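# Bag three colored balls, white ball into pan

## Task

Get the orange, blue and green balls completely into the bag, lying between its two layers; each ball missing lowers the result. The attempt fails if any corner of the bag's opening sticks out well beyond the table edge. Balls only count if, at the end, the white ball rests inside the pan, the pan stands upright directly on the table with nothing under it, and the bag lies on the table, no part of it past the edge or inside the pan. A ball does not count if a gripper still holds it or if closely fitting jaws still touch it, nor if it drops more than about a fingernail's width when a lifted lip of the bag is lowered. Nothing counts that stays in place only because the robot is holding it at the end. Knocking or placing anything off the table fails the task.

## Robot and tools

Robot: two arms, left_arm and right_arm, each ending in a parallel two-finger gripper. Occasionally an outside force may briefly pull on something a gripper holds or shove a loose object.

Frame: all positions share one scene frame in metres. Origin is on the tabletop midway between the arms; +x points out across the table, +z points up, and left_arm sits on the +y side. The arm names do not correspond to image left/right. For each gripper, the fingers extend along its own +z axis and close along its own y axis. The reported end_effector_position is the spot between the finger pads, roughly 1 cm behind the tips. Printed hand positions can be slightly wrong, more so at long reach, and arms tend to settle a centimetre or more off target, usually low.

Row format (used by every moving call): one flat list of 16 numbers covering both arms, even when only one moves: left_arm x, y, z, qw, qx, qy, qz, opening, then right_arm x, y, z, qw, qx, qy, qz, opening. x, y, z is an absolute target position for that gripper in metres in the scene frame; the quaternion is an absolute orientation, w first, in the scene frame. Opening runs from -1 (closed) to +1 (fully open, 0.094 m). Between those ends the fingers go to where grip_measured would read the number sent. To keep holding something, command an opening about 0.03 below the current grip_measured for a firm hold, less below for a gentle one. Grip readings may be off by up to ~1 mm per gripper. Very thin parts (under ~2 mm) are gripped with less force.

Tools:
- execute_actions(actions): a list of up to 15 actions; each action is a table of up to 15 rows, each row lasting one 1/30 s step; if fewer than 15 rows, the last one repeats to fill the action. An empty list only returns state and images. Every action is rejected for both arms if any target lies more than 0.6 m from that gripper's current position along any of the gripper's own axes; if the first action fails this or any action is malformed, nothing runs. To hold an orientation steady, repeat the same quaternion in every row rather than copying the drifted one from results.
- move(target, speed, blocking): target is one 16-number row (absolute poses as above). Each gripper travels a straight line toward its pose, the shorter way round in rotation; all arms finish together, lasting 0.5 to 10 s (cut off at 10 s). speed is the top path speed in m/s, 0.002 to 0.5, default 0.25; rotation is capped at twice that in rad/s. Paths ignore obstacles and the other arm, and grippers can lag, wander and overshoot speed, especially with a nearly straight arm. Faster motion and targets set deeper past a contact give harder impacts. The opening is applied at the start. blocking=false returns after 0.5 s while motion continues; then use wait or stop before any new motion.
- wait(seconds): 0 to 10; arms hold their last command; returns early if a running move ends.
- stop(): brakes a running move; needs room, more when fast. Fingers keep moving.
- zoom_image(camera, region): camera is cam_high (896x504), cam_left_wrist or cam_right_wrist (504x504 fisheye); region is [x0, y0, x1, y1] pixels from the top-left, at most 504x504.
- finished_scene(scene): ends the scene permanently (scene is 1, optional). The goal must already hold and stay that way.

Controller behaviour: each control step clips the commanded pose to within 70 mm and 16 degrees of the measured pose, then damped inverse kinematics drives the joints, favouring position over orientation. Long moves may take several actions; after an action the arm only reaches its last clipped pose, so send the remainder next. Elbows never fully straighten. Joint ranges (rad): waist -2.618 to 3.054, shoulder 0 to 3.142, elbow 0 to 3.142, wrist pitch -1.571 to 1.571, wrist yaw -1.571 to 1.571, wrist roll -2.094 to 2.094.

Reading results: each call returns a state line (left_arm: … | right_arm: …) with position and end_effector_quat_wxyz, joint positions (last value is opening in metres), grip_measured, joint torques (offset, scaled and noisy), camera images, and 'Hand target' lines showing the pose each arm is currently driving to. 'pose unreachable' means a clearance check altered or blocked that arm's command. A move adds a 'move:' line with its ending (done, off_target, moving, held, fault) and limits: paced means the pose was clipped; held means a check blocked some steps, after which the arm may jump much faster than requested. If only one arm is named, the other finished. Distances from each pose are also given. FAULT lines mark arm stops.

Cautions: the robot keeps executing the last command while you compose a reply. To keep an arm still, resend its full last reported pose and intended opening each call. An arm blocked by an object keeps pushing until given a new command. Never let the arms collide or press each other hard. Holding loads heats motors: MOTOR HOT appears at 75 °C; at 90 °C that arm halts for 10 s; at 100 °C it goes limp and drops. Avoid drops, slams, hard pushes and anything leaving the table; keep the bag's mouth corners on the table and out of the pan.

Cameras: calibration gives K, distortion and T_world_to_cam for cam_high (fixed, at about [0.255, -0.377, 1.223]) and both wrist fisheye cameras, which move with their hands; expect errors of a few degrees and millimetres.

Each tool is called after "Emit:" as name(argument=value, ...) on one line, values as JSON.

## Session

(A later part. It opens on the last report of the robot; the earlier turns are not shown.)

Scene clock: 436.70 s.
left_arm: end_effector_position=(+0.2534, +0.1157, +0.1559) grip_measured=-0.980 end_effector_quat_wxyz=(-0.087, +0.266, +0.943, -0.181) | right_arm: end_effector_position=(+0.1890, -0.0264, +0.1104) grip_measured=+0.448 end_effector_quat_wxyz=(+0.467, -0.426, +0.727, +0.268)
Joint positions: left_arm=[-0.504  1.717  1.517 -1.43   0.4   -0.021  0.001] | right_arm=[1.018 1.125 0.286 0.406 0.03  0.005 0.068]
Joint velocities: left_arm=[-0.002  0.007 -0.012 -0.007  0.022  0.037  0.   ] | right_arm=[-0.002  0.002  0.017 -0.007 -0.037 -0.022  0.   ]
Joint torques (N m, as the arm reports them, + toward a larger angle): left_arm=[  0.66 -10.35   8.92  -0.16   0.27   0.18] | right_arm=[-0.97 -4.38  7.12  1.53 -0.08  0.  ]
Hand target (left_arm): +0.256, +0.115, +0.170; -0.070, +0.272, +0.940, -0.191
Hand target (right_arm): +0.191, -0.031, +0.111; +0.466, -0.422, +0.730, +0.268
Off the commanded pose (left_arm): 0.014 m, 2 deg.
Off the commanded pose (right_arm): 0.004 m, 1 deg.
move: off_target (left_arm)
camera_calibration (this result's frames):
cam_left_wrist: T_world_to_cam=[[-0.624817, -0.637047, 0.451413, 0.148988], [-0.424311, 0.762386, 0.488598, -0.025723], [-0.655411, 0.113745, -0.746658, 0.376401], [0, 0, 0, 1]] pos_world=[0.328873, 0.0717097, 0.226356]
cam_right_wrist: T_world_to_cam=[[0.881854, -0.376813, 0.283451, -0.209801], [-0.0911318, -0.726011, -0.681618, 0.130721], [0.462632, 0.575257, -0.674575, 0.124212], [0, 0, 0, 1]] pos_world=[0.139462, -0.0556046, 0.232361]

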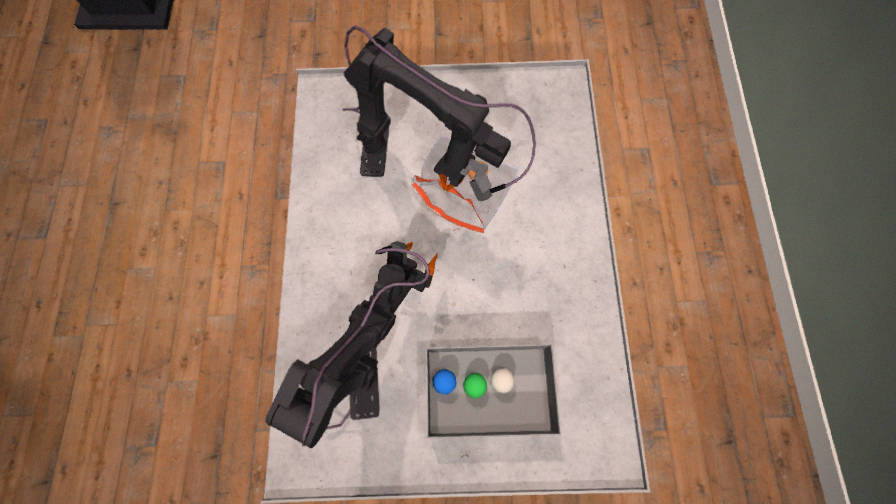

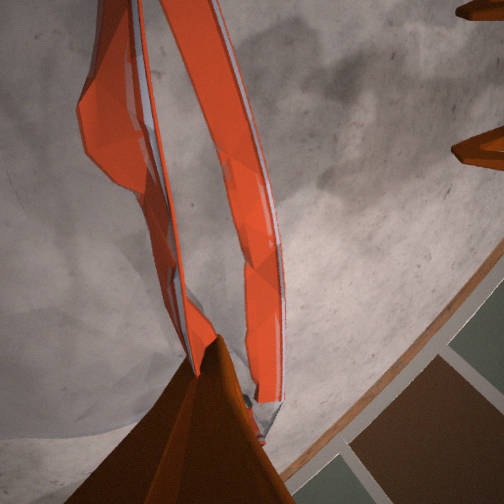

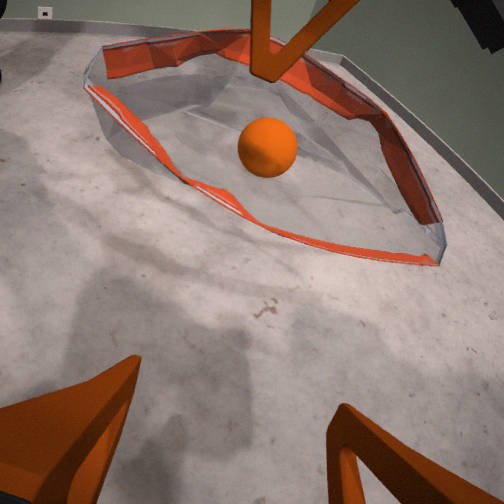

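Emit:
move(target=[0.2534,0.1157,0.1559,-0.087,0.266,0.943,-0.181,-1, 0.236,-0.337,0.14,0,0,1,0,0.75], speed=0.25)

Scene clock: 454.90 s.
left_arm: end_effector_position=(+0.2533, +0.1158, +0.1559) grip_measured=-0.980 end_effector_quat_wxyz=(-0.087, +0.266, +0.943, -0.181) | right_arm: end_effector_position=(+0.2334, -0.3357, +0.1330) grip_measured=+0.748 end_effector_quat_wxyz=(-0.005, -0.006, +1.000, -0.004)
Joint positions: left_arm=[-0.504  1.717  1.517 -1.43   0.4   -0.021  0.001] | right_arm=[-0.115  1.333  1.118 -1.366  0.009 -0.06   0.082]
Joint velocities: left_arm=[ 0.002 -0.007 -0.002 -0.007 -0.037 -0.051  0.001] | right_arm=[-0.002 -0.007 -0.007  0.007 -0.007 -0.022 -0.001]
Joint torques (N m, as the arm reports them, + toward a larger angle): left_arm=[ 0.04 -8.37  6.13  0.04  0.19  0.04] | right_arm=[-0.71 -3.7   9.52 -0.06 -0.02 -0.12]
Hand target (left_arm): +0.253, +0.116, +0.156; -0.087, +0.266, +0.943, -0.181
Hand target (right_arm): +0.236, -0.339, +0.140; -0.002, -0.006, +1.000, -0.007
Off the commanded pose (left_arm): 0.000 m, 0 deg.
Off the commanded pose (right_arm): 0.008 m, 1 deg.
move: done
camera_calibration (this result's frames):
cam_left_wrist: T_world_to_cam=[[-0.624674, -0.637142, 0.451478, 0.148935], [-0.424155, 0.762284, 0.488893, -0.0258684], [-0.655649, 0.113902, -0.746425, 0.376356], [0, 0, 0, 1]] pos_world=[0.328821, 0.0717441, 0.226328]
cam_right_wrist: T_world_to_cam=[[0.307027, -0.951407, 0.0236434, -0.396073], [-0.897542, -0.281205, 0.339621, 0.127438], [-0.316469, -0.125494, -0.940265, 0.278741], [0, 0, 0, 1]] pos_world=[0.324199, -0.30601, 0.228174]

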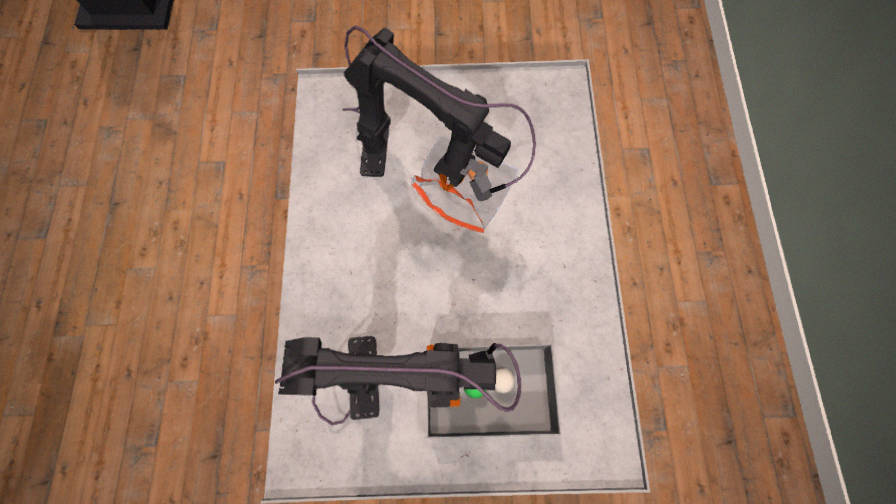

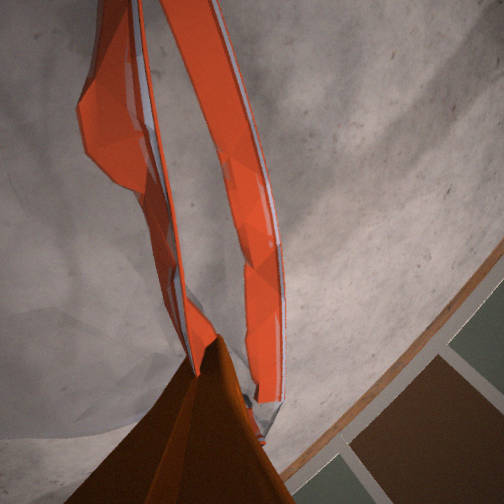

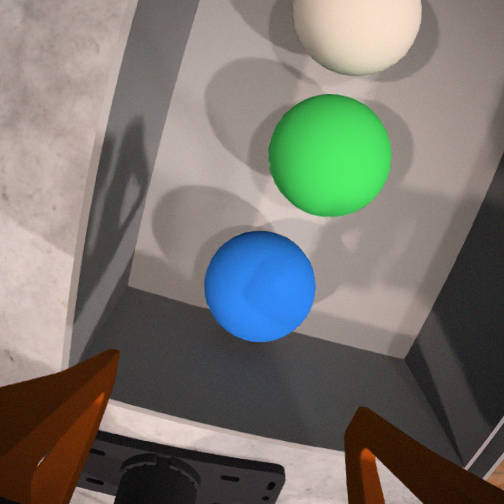

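Emit:
move(target=[0.2534,0.1157,0.1559,-0.087,0.266,0.943,-0.181,-1, 0.242,-0.345,0.036,0,0,1,0,0.75], speed=0.12)

Scene clock: 462.93 s.
left_arm: end_effector_position=(+0.2533, +0.1158, +0.1559) grip_measured=-0.980 end_effector_quat_wxyz=(-0.087, +0.266, +0.943, -0.181) | right_arm: end_effector_position=(+0.2412, -0.3442, +0.0395) grip_measured=+0.748 end_effector_quat_wxyz=(-0.003, -0.000, +1.000, -0.004)
Joint positions: left_arm=[-0.504  1.717  1.517 -1.43   0.4   -0.021  0.001] | right_arm=[-0.153  1.426  0.813 -0.962  0.009 -0.086  0.082]
Joint velocities: left_arm=[ 0.007 -0.007 -0.007 -0.051 -0.007  0.007  0.   ] | right_arm=[-0.007 -0.007  0.007  0.037 -0.037 -0.022  0.   ]
Joint torques (N m, as the arm reports them, + toward a larger angle): left_arm=[ 0.05 -8.44  6.11  0.03  0.2   0.03] | right_arm=[-0.59 -3.99  5.54  0.25 -0.11 -0.11]
Hand target (left_arm): +0.253, +0.116, +0.156; -0.087, +0.266, +0.943, -0.181
Hand target (right_arm): +0.242, -0.345, +0.036; -0.000, +0.000, +1.000, -0.000
Off the commanded pose (left_arm): 0.000 m, 0 deg.
Off the commanded pose (right_arm): 0.004 m, 1 deg.
move: done
camera_calibration (this result's frames):
cam_left_wrist: T_world_to_cam=[[-0.624674, -0.637142, 0.451478, 0.148935], [-0.424155, 0.762284, 0.488893, -0.0258684], [-0.655649, 0.113902, -0.746425, 0.376356], [0, 0, 0, 1]] pos_world=[0.328821, 0.0717441, 0.226328]
cam_right_wrist: T_world_to_cam=[[0.295976, -0.954843, 0.0259524, -0.403033], [-0.90267, -0.270711, 0.334519, 0.168801], [-0.312388, -0.122436, -0.942031, 0.192404], [0, 0, 0, 1]] pos_world=[0.331764, -0.31558, 0.135243]

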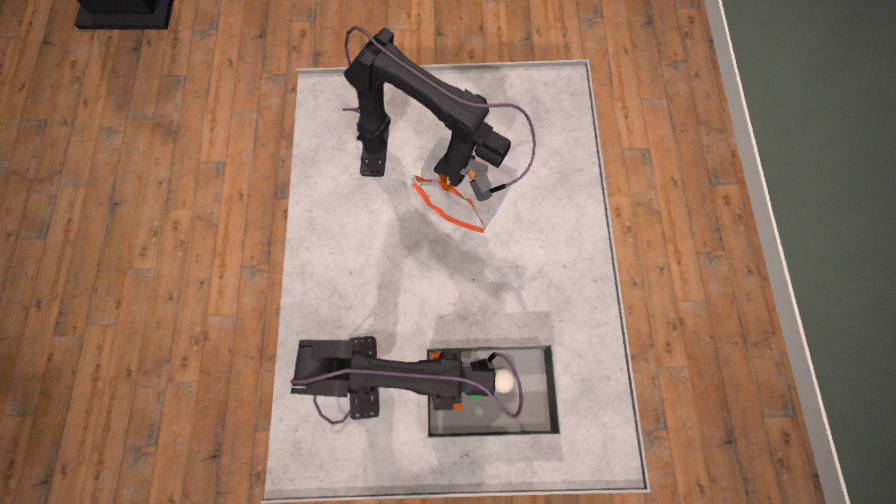

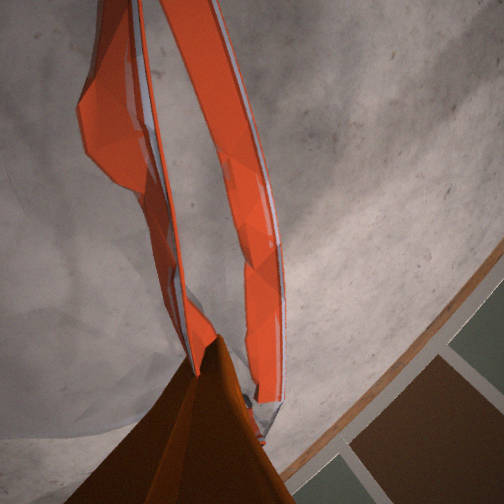

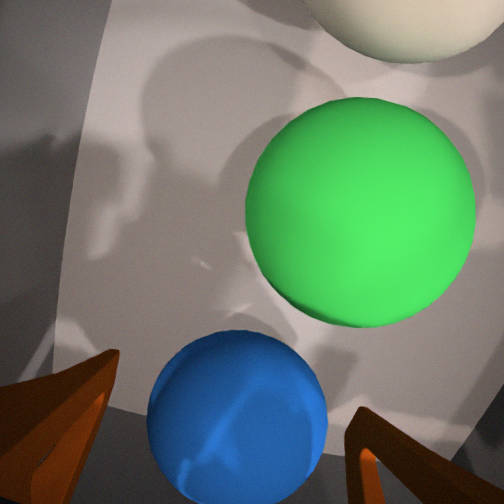

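Emit:
move(target=[0.2534,0.1157,0.1559,-0.087,0.266,0.943,-0.181,-1, 0.242,-0.345,0.030,0,0,1,0,0.75], speed=0.05)

Emit:
move(target=[0.2534,0.1157,0.1559,-0.087,0.266,0.943,-0.181,-1, 0.242,-0.345,0.030,0,0,1,0,0.10], speed=0.05)

Scene clock: 468.03 s.
left_arm: end_effector_position=(+0.2533, +0.1158, +0.1559) grip_measured=-0.980 end_effector_quat_wxyz=(-0.087, +0.266, +0.943, -0.181) | right_arm: end_effector_position=(+0.2419, -0.3442, +0.0356) grip_measured=+0.748 end_effector_quat_wxyz=(+0.002, -0.001, +1.000, -0.005)
Joint positions: left_arm=[-0.504  1.717  1.517 -1.43   0.4   -0.021  0.001] | right_arm=[-0.153  1.426  0.796 -0.936  0.009 -0.087  0.082]
Joint velocities: left_arm=[-0.007 -0.027  0.002 -0.007 -0.051 -0.007  0.001] | right_arm=[ 0.027  0.002 -0.007 -0.007  0.066  0.037 -0.001]
Joint torques (N m, as the arm reports them, + toward a larger angle): left_arm=[ 0.06 -8.42  6.13  0.03  0.19  0.03] | right_arm=[-0.81 -3.39  5.41  0.29 -0.06 -0.07]
Hand target (left_arm): +0.253, +0.116, +0.156; -0.087, +0.266, +0.943, -0.181
Hand target (right_arm): +0.242, -0.345, +0.030; -0.000, +0.000, +1.000, +0.000
Off the commanded pose (left_arm): 0.000 m, 0 deg.
Off the commanded pose (right_arm): 0.006 m, 1 deg.
move: done
camera_calibration (this result's frames):
cam_left_wrist: T_world_to_cam=[[-0.624674, -0.637142, 0.451478, 0.148935], [-0.424155, 0.762284, 0.488893, -0.0258684], [-0.655649, 0.113902, -0.746425, 0.376356], [0, 0, 0, 1]] pos_world=[0.328821, 0.0717441, 0.226328]
cam_right_wrist: T_world_to_cam=[[0.296088, -0.954719, 0.0290438, -0.403226], [-0.90559, -0.270924, 0.326354, 0.171678], [-0.303708, -0.122931, -0.944801, 0.186749], [0, 0, 0, 1]] pos_world=[0.331577, -0.315499, 0.132124]

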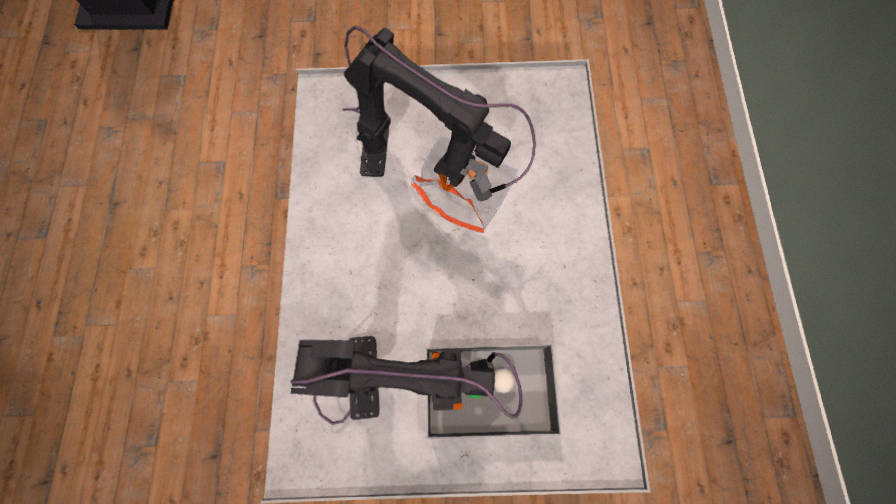

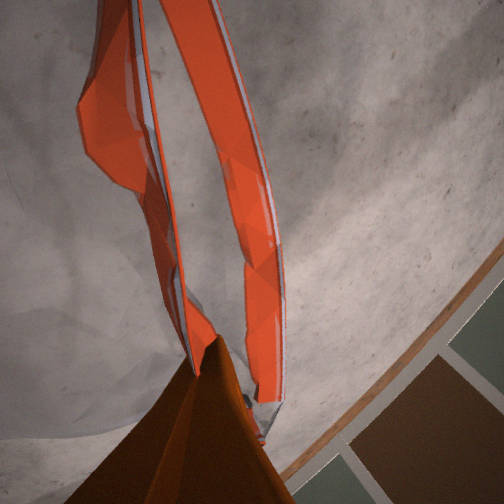

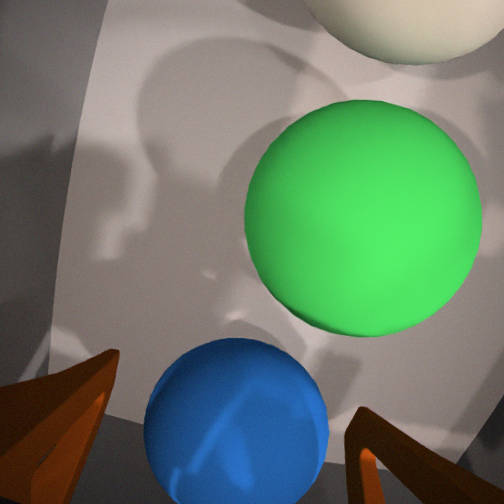

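Scene clock: 468.73 s.
left_arm: end_effector_position=(+0.2533, +0.1158, +0.1559) grip_measured=-0.980 end_effector_quat_wxyz=(-0.087, +0.266, +0.943, -0.181) | right_arm: end_effector_position=(+0.2422, -0.3443, +0.0356) grip_measured=+0.107 end_effector_quat_wxyz=(+0.003, -0.001, +1.000, -0.005)
Joint positions: left_arm=[-0.504  1.717  1.517 -1.43   0.4   -0.021  0.001] | right_arm=[-0.153  1.426  0.796 -0.935  0.009 -0.087  0.052]
Joint velocities: left_arm=[-0.007 -0.017 -0.012  0.022 -0.022  0.037 -0.   ] | right_arm=[ 0.012 -0.002  0.002 -0.066  0.022  0.007  0.001]
Joint torques (N m, as the arm reports them, + toward a larger angle): left_arm=[ 0.04 -8.45  6.16  0.04  0.2   0.04] | right_arm=[-0.82 -3.29  5.44  0.34 -0.1  -0.1 ]
Hand target (left_arm): +0.253, +0.116, +0.156; -0.087, +0.266, +0.943, -0.181
Hand target (right_arm): +0.242, -0.345, +0.030; -0.000, +0.000, +1.000, -0.000
Off the commanded pose (left_arm): 0.000 m, 0 deg.
Off the commanded pose (right_arm): 0.006 m, 1 deg.
move: done
camera_calibration (this result's frames):
cam_left_wrist: T_world_to_cam=[[-0.624674, -0.637142, 0.451478, 0.148935], [-0.424155, 0.762284, 0.488893, -0.0258684], [-0.655649, 0.113902, -0.746425, 0.376356], [0, 0, 0, 1]] pos_world=[0.328821, 0.0717441, 0.226328]
cam_right_wrist: T_world_to_cam=[[0.296055, -0.954716, 0.0294746, -0.40334], [-0.905962, -0.270892, 0.325348, 0.172064], [-0.30263, -0.123024, -0.945135, 0.186553], [0, 0, 0, 1]] pos_world=[0.331751, -0.315514, 0.132225]

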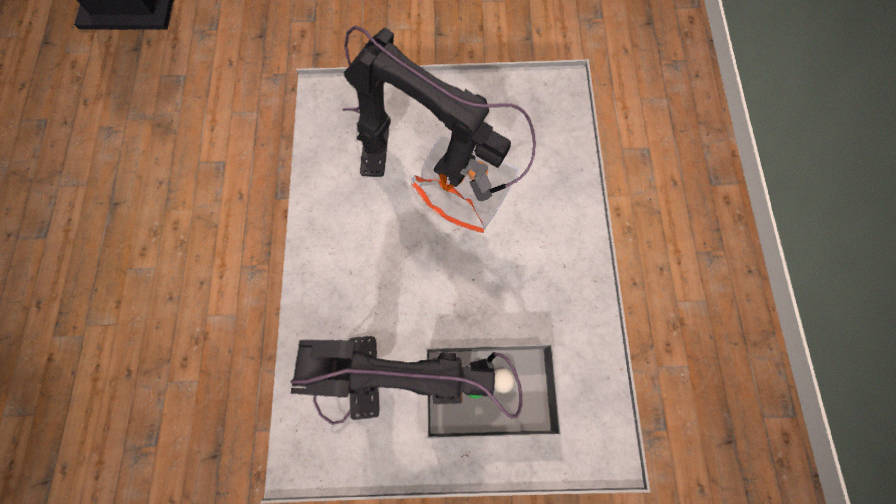

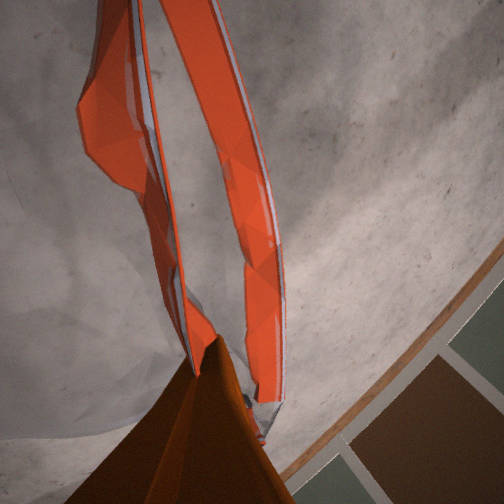

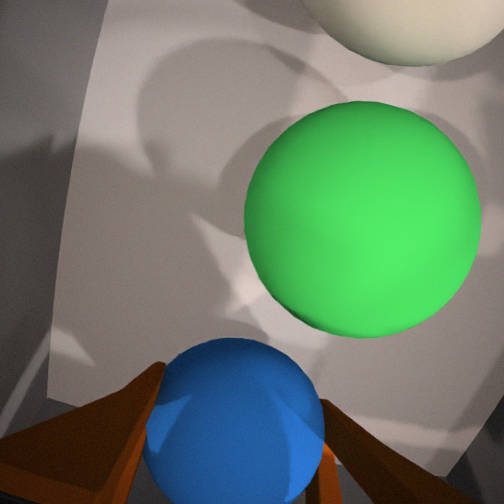

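Emit:
move(target=[0.2534,0.1157,0.1559,-0.087,0.266,0.943,-0.181,-1, 0.245,-0.335,0.15,0,0,1,0,0.08], speed=0.15)

Emit:
move(target=[0.2534,0.1157,0.13,-0.087,0.266,0.943,-0.181,-1, 0.215,0.01,0.125,0.4653,-0.4217,0.7304,0.2687,0.08], speed=0.2)

Scene clock: 475.80 s.
left_arm: end_effector_position=(+0.2533, +0.1158, +0.1559) grip_measured=-0.980 end_effector_quat_wxyz=(-0.087, +0.266, +0.943, -0.181) | right_arm: end_effector_position=(+0.2432, -0.3388, +0.1405) grip_measured=+0.088 end_effector_quat_wxyz=(-0.011, +0.000, +1.000, -0.004)
Joint positions: left_arm=[-0.504  1.717  1.517 -1.43   0.4   -0.021  0.001] | right_arm=[-0.128  1.383  1.186 -1.395  0.008 -0.059  0.051]
Joint velocities: left_arm=[-0.017 -0.012 -0.007 -0.022  0.007  0.022  0.   ] | right_arm=[-0.012  0.002 -0.002 -0.037 -0.081 -0.051 -0.001]
Joint torques (N m, as the arm reports them, + toward a larger angle): left_arm=[ 0.07 -8.41  6.15  0.05  0.2   0.02] | right_arm=[ 0.8  -5.8   9.09 -0.12 -0.08  0.08]
Hand target (left_arm): +0.253, +0.116, +0.156; -0.087, +0.266, +0.943, -0.181
Hand target (right_arm): +0.245, -0.335, +0.150; +0.000, -0.000, +1.000, +0.000
Off the commanded pose (left_arm): 0.000 m, 0 deg.
Off the commanded pose (right_arm): 0.010 m, 1 deg.
move: done
camera_calibration (this result's frames):
cam_left_wrist: T_world_to_cam=[[-0.624674, -0.637142, 0.451478, 0.148935], [-0.424155, 0.762284, 0.488893, -0.0258684], [-0.655649, 0.113902, -0.746425, 0.376356], [0, 0, 0, 1]] pos_world=[0.328821, 0.0717441, 0.226328]
cam_right_wrist: T_world_to_cam=[[0.294521, -0.955445, 0.0195432, -0.4], [-0.897557, -0.26954, 0.348911, 0.135465], [-0.328098, -0.120303, -0.936952, 0.292648], [0, 0, 0, 1]] pos_world=[0.335413, -0.310458, 0.234749]

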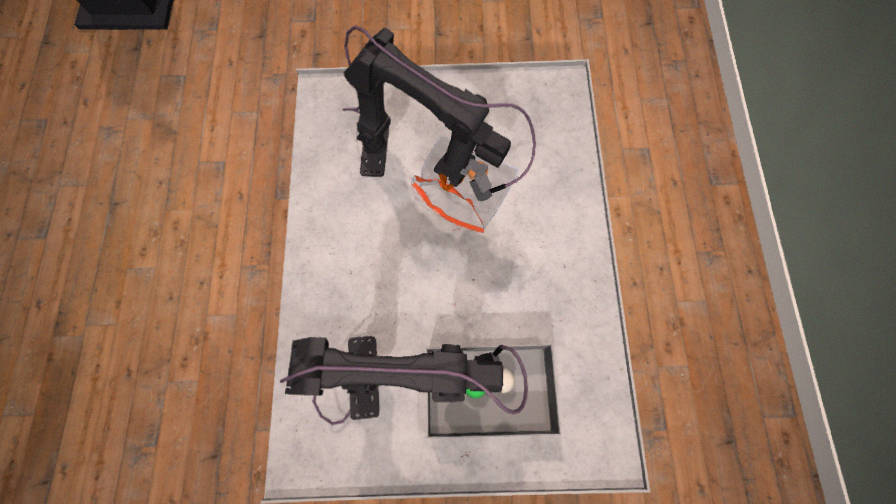

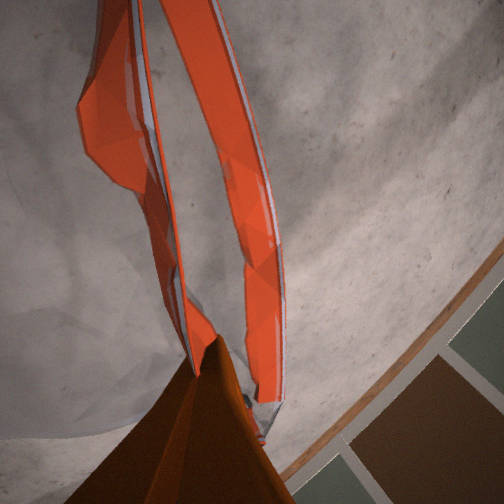

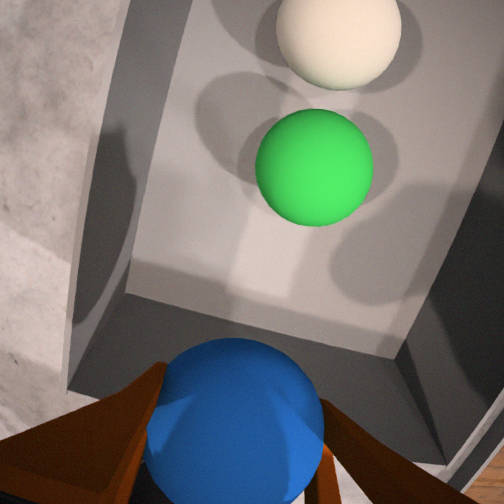

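Scene clock: 480.33 s.
left_arm: end_effector_position=(+0.2530, +0.1159, +0.1348) grip_measured=-0.980 end_effector_quat_wxyz=(-0.087, +0.266, +0.943, -0.181) | right_arm: end_effector_position=(+0.2180, +0.0107, +0.1282) grip_measured=+0.088 end_effector_quat_wxyz=(+0.471, -0.408, +0.734, +0.269)
Joint positions: left_arm=[-0.504  1.717  1.433 -1.347  0.4   -0.021  0.001] | right_arm=[1.    1.313 0.469 0.42  0.039 0.029 0.051]
Joint velocities: left_arm=[ 0.002  0.012 -0.007  0.066  0.007 -0.022  0.001] | right_arm=[-0.007 -0.022  0.002 -0.007 -0.037 -0.007 -0.   ]
Joint torques (N m, as the arm reports them, + toward a larger angle): left_arm=[ 0.05 -8.27  4.6   0.27  0.2   0.03] | right_arm=[ 0.52 -3.77  6.33  1.86 -0.01 -0.05]
Hand target (left_arm): +0.253, +0.116, +0.130; -0.087, +0.266, +0.943, -0.181
Hand target (right_arm): +0.214, +0.012, +0.125; +0.471, -0.415, +0.730, +0.270
Off the commanded pose (left_arm): 0.005 m, 0 deg.
Off the commanded pose (right_arm): 0.004 m, 2 deg.
move: done
camera_calibration (this result's frames):
cam_left_wrist: T_world_to_cam=[[-0.624242, -0.637427, 0.451673, 0.158326], [-0.423688, 0.761975, 0.489778, -0.0159738], [-0.656361, 0.114372, -0.745727, 0.360412], [0, 0, 0, 1]] pos_world=[0.328627, 0.071872, 0.205081]
cam_right_wrist: T_world_to_cam=[[0.87101, -0.412182, 0.267296, -0.221645], [-0.124015, -0.710958, -0.692214, 0.180918], [0.475355, 0.569776, -0.670368, 0.0981908], [0, 0, 0, 1]] pos_world=[0.168816, -0.0186794, 0.250303]

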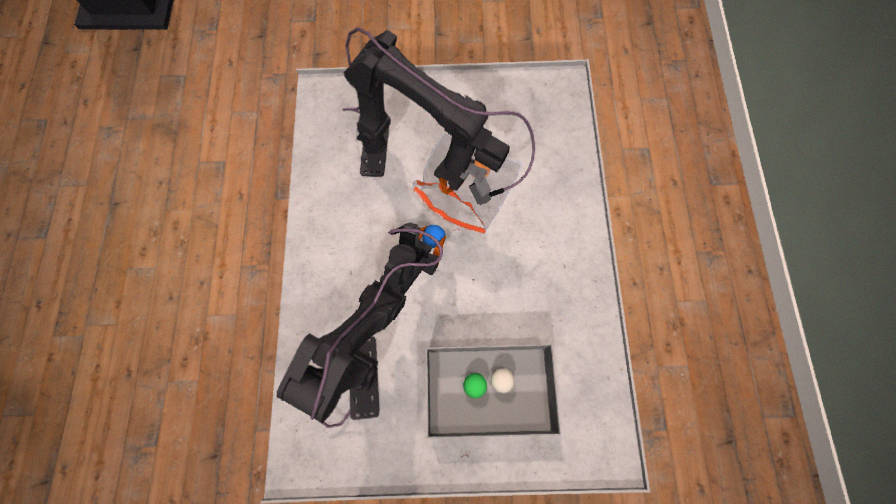

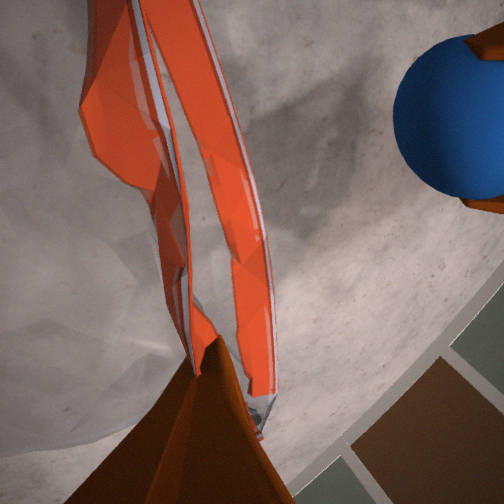

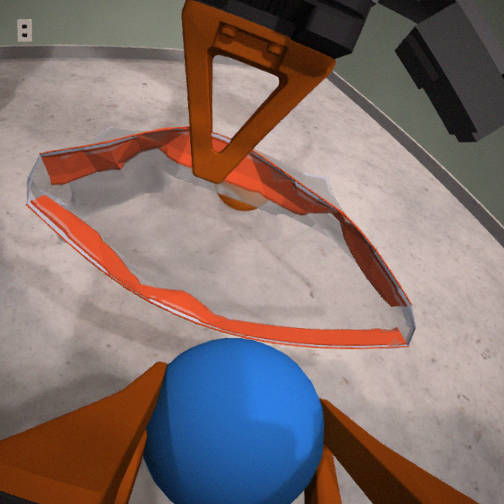

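Emit:
zoom_image(camera="cam_high", region=[390, 110, 550, 270])

Region (390, 110, 550, 270) of cam_high's 896x504 image, scaled by 3.150, with more detail than that image has.

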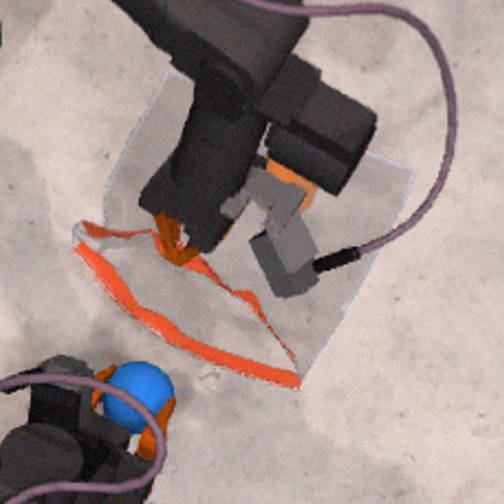

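Emit:
move(target=[0.2530,0.1159,0.1348,-0.087,0.266,0.943,-0.181,-1, 0.247,0.088,0.124,0.433,-0.433,0.75,0.25,0.08], speed=0.08)

Scene clock: 499.03 s.
left_arm: end_effector_position=(+0.2530, +0.1159, +0.1348) grip_measured=-0.980 end_effector_quat_wxyz=(-0.087, +0.266, +0.943, -0.181) | right_arm: end_effector_position=(+0.2473, +0.0813, +0.1173) grip_measured=+0.088 end_effector_quat_wxyz=(+0.431, -0.429, +0.754, +0.248)
Joint positions: left_arm=[-0.504  1.717  1.433 -1.347  0.4   -0.021  0.001] | right_arm=[1.018 1.639 0.815 0.293 0.039 0.028 0.051]
Joint velocities: left_arm=[-0.017 -0.017 -0.002  0.022 -0.037 -0.022 -0.   ] | right_arm=[ 0.012 -0.002 -0.007 -0.022 -0.066 -0.066 -0.   ]
Joint torques (N m, as the arm reports them, + toward a larger angle): left_arm=[ 0.02 -8.61  5.99  0.04  0.2   0.03] | right_arm=[ 0.84 -7.35  9.95  1.51  0.05 -0.05]
Hand target (left_arm): +0.253, +0.116, +0.135; -0.087, +0.266, +0.943, -0.181
Hand target (right_arm): +0.246, +0.088, +0.124; +0.433, -0.433, +0.750, +0.250
Off the commanded pose (left_arm): 0.000 m, 0 deg.
Off the commanded pose (right_arm): 0.010 m, 1 deg.
move: done
camera_calibration (this result's frames):
cam_left_wrist: T_world_to_cam=[[-0.624242, -0.637427, 0.451673, 0.158326], [-0.423688, 0.761975, 0.489778, -0.0159738], [-0.656361, 0.114372, -0.745727, 0.360412], [0, 0, 0, 1]] pos_world=[0.328627, 0.071872, 0.205081]
cam_right_wrist: T_world_to_cam=[[0.891287, -0.37154, 0.259932, -0.222619], [-0.143275, -0.774636, -0.615964, 0.228115], [0.430208, 0.511759, -0.743656, 0.0611658], [0, 0, 0, 1]] pos_world=[0.204787, 0.0626925, 0.243863]

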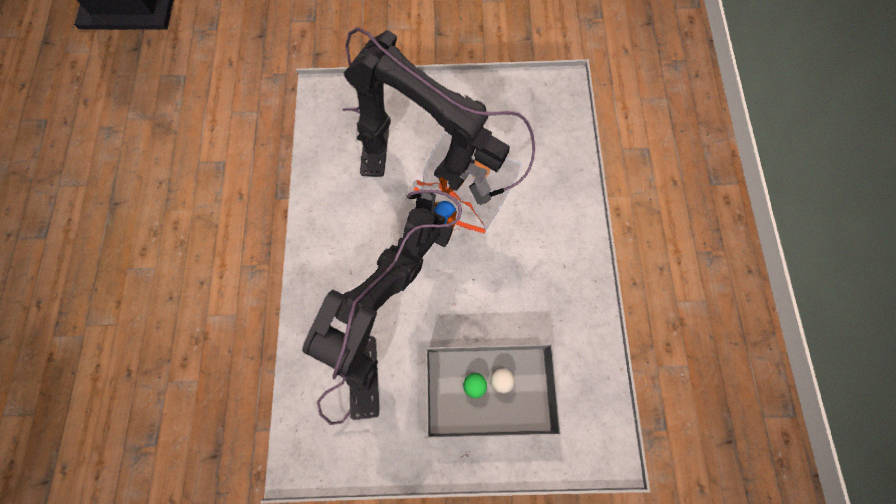

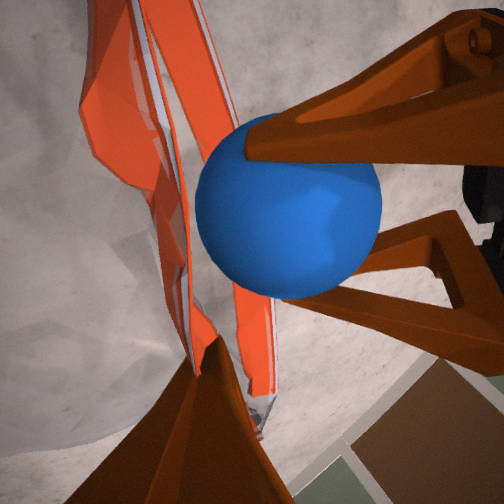

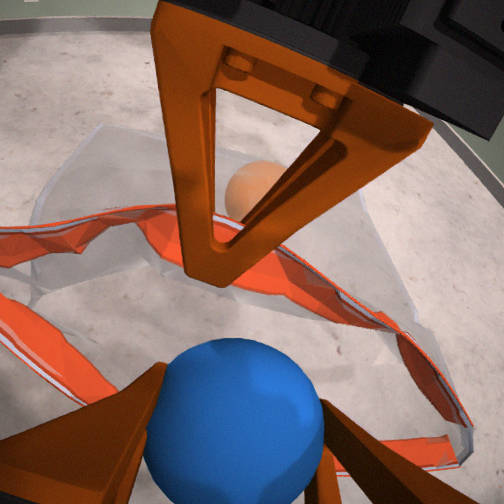

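Emit:
move(target=[0.2530,0.1159,0.1348,-0.087,0.266,0.943,-0.181,-1, 0.264,0.119,0.088,0.433,-0.433,0.75,0.25,0.08], speed=0.04)

Scene clock: 503.70 s.
left_arm: end_effector_position=(+0.2530, +0.1159, +0.1348) grip_measured=-0.980 end_effector_quat_wxyz=(-0.087, +0.266, +0.943, -0.181) | right_arm: end_effector_position=(+0.2608, +0.1070, +0.0734) grip_measured=+0.088 end_effector_quat_wxyz=(+0.416, -0.435, +0.762, +0.239)
Joint positions: left_arm=[-0.504  1.717  1.433 -1.347  0.4   -0.021  0.001] | right_arm=[1.018 1.846 0.894 0.381 0.039 0.028 0.051]
Joint velocities: left_arm=[-0.022 -0.007  0.002 -0.022  0.037 -0.022 -0.   ] | right_arm=[ 0.007  0.012 -0.007  0.007 -0.007 -0.051 -0.   ]
Joint torques (N m, as the arm reports them, + toward a larger angle): left_arm=[ 0.04 -8.54  6.01  0.04  0.19  0.05] | right_arm=[ 0.62 -9.07  9.55  1.74  0.02 -0.06]
Hand target (left_arm): +0.253, +0.116, +0.135; -0.087, +0.266, +0.943, -0.181
Hand target (right_arm): +0.263, +0.119, +0.088; +0.433, -0.433, +0.750, +0.250
Off the commanded pose (left_arm): 0.000 m, 0 deg.
Off the commanded pose (right_arm): 0.019 m, 3 deg.
move: off_target (right_arm)
camera_calibration (this result's frames):
cam_left_wrist: T_world_to_cam=[[-0.624242, -0.637427, 0.451673, 0.158326], [-0.423688, 0.761975, 0.489778, -0.0159738], [-0.656361, 0.114372, -0.745727, 0.360412], [0, 0, 0, 1]] pos_world=[0.328627, 0.071872, 0.205081]
cam_right_wrist: T_world_to_cam=[[0.89615, -0.362305, 0.256222, -0.215723], [-0.15459, -0.796125, -0.585053, 0.22592], [0.415953, 0.484686, -0.769456, 0.0181497], [0, 0, 0, 1]] pos_world=[0.220696, 0.0929063, 0.201414]

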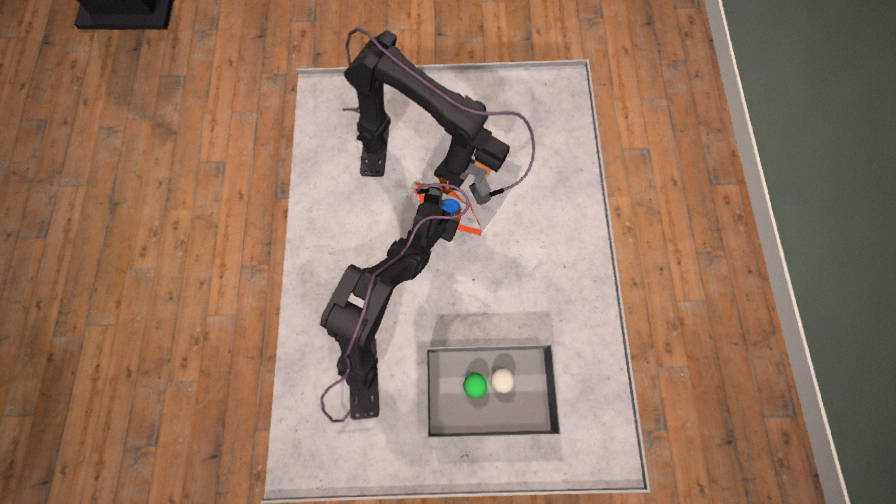

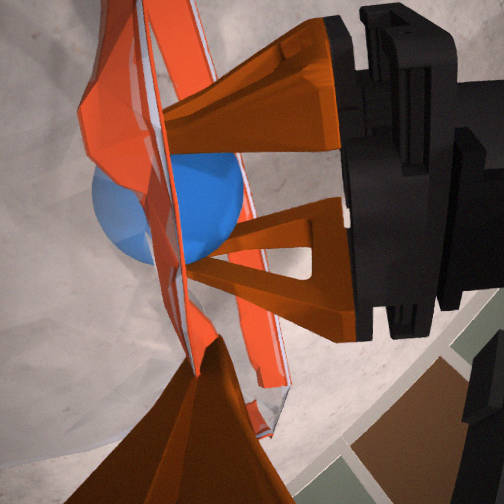

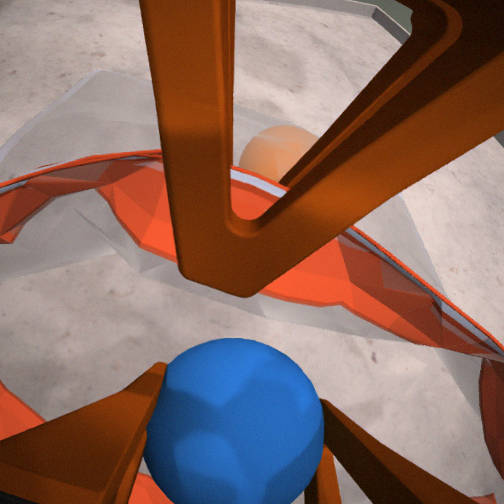

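Emit:
move(target=[0.2530,0.1159,0.1348,-0.087,0.266,0.943,-0.181,-1, 0.269,0.130,0.082,0.445,-0.428,0.742,0.257,0.08], speed=0.03)

Emit:
move(target=[0.2530,0.1159,0.1348,-0.087,0.266,0.943,-0.181,-1, 0.269,0.130,0.082,0.445,-0.428,0.742,0.257,0.5], speed=0.03)

Scene clock: 509.37 s.
left_arm: end_effector_position=(+0.2530, +0.1159, +0.1348) grip_measured=-0.980 end_effector_quat_wxyz=(-0.087, +0.266, +0.943, -0.181) | right_arm: end_effector_position=(+0.2669, +0.1185, +0.0696) grip_measured=+0.088 end_effector_quat_wxyz=(+0.430, -0.430, +0.754, +0.248)
Joint positions: left_arm=[-0.504  1.717  1.433 -1.347  0.4   -0.021  0.001] | right_arm=[1.018 1.905 0.912 0.461 0.039 0.028 0.051]
Joint velocities: left_arm=[-0.002 -0.012 -0.012 -0.037  0.007 -0.022  0.   ] | right_arm=[-0.017  0.007  0.007  0.022  0.051  0.007  0.   ]
Joint torques (N m, as the arm reports them, + toward a larger angle): left_arm=[ 0.03 -8.52  6.03  0.04  0.2   0.03] | right_arm=[ 0.67 -9.47  9.17  1.85  0.03 -0.04]
Hand target (left_arm): +0.253, +0.116, +0.135; -0.087, +0.266, +0.943, -0.181
Hand target (right_arm): +0.268, +0.129, +0.082; +0.445, -0.428, +0.743, +0.258
Off the commanded pose (left_arm): 0.000 m, 0 deg.
Off the commanded pose (right_arm): 0.017 m, 2 deg.
move: off_target (right_arm)
camera_calibration (this result's frames):
cam_left_wrist: T_world_to_cam=[[-0.624242, -0.637427, 0.451673, 0.158326], [-0.423688, 0.761975, 0.489778, -0.0159738], [-0.656361, 0.114372, -0.745727, 0.360412], [0, 0, 0, 1]] pos_world=[0.328627, 0.071872, 0.205081]
cam_right_wrist: T_world_to_cam=[[0.891426, -0.371277, 0.259833, -0.213938], [-0.143604, -0.775259, -0.615103, 0.230514], [0.429811, 0.511005, -0.744403, -0.00148725], [0, 0, 0, 1]] pos_world=[0.224452, 0.100038, 0.196271]

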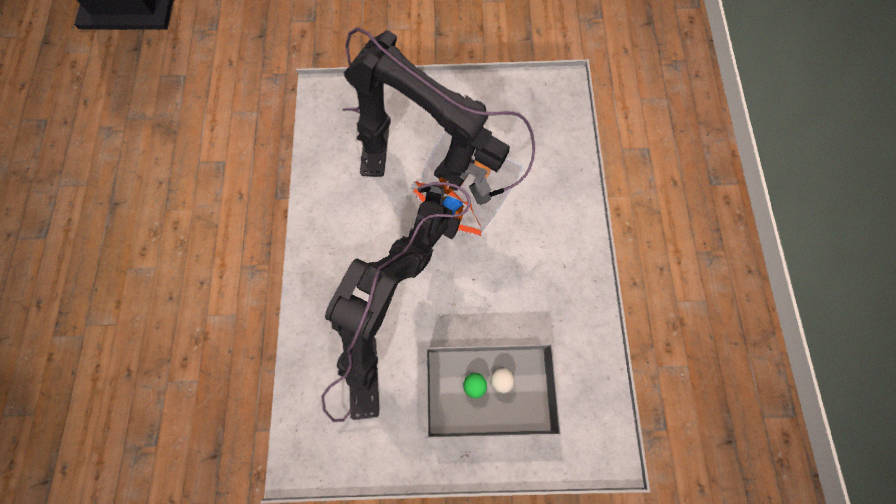

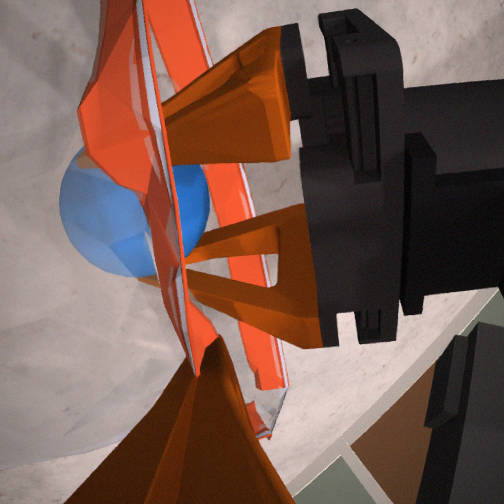

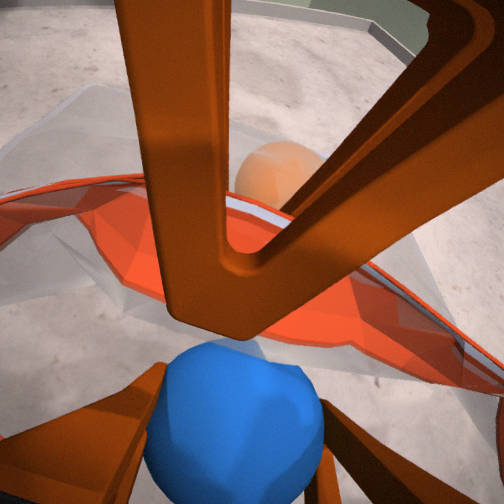

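Scene clock: 510.30 s.
left_arm: end_effector_position=(+0.2530, +0.1159, +0.1348) grip_measured=-0.980 end_effector_quat_wxyz=(-0.087, +0.266, +0.943, -0.181) | right_arm: end_effector_position=(+0.2671, +0.1188, +0.0701) grip_measured=+0.498 end_effector_quat_wxyz=(+0.431, -0.429, +0.754, +0.249)
Joint positions: left_arm=[-0.504  1.717  1.433 -1.347  0.4   -0.021  0.001] | right_arm=[1.018 1.905 0.912 0.463 0.039 0.028 0.07 ]
Joint velocities: left_arm=[ 0.002 -0.017  0.007 -0.022  0.007 -0.007  0.001] | right_arm=[-0.007 -0.002 -0.012 -0.022  0.007 -0.037 -0.   ]
Joint torques (N m, as the arm reports them, + toward a larger angle): left_arm=[ 0.02 -8.54  6.02  0.04  0.19  0.04] | right_arm=[ 0.56 -9.4   9.18  1.77  0.02 -0.05]
Hand target (left_arm): +0.253, +0.116, +0.135; -0.087, +0.266, +0.943, -0.181
Hand target (right_arm): +0.269, +0.129, +0.082; +0.445, -0.428, +0.743, +0.258
Off the commanded pose (left_arm): 0.000 m, 0 deg.
Off the commanded pose (right_arm): 0.016 m, 2 deg.
move: off_target (right_arm)
camera_calibration (this result's frames):
cam_left_wrist: T_world_to_cam=[[-0.624242, -0.637427, 0.451673, 0.158326], [-0.423688, 0.761975, 0.489778, -0.0159738], [-0.656361, 0.114372, -0.745727, 0.360412], [0, 0, 0, 1]] pos_world=[0.328627, 0.071872, 0.205081]
cam_right_wrist: T_world_to_cam=[[0.891149, -0.371803, 0.260031, -0.213967], [-0.142947, -0.774012, -0.616824, 0.23083], [0.430604, 0.512511, -0.742908, -0.00180587], [0, 0, 0, 1]] pos_world=[0.224451, 0.100037, 0.196678]

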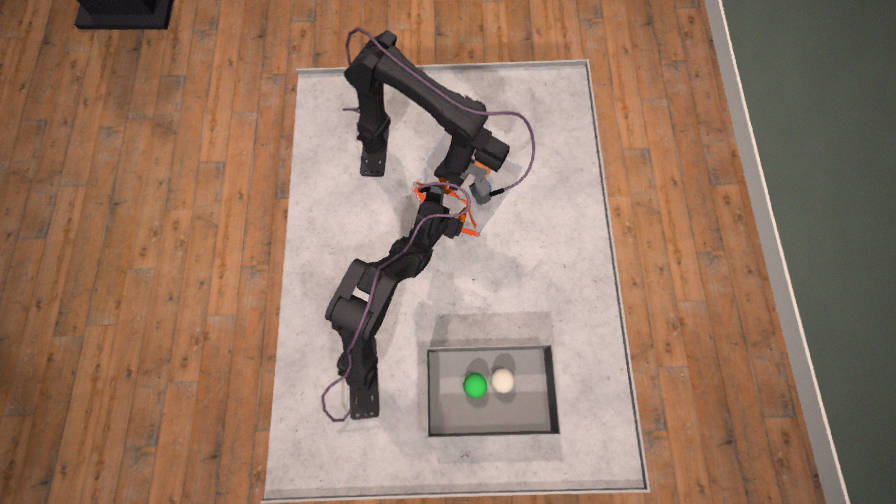

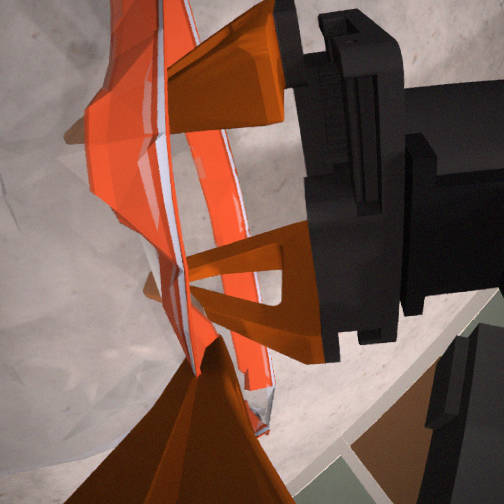

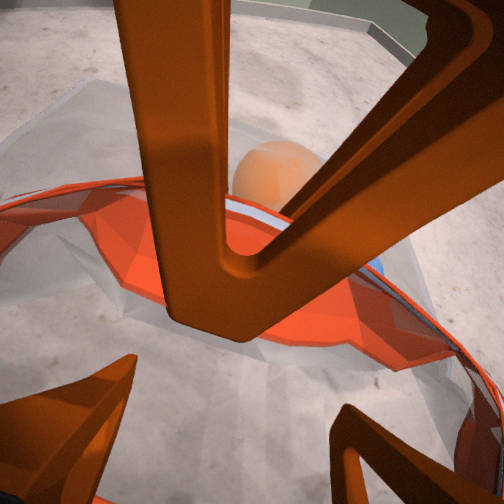

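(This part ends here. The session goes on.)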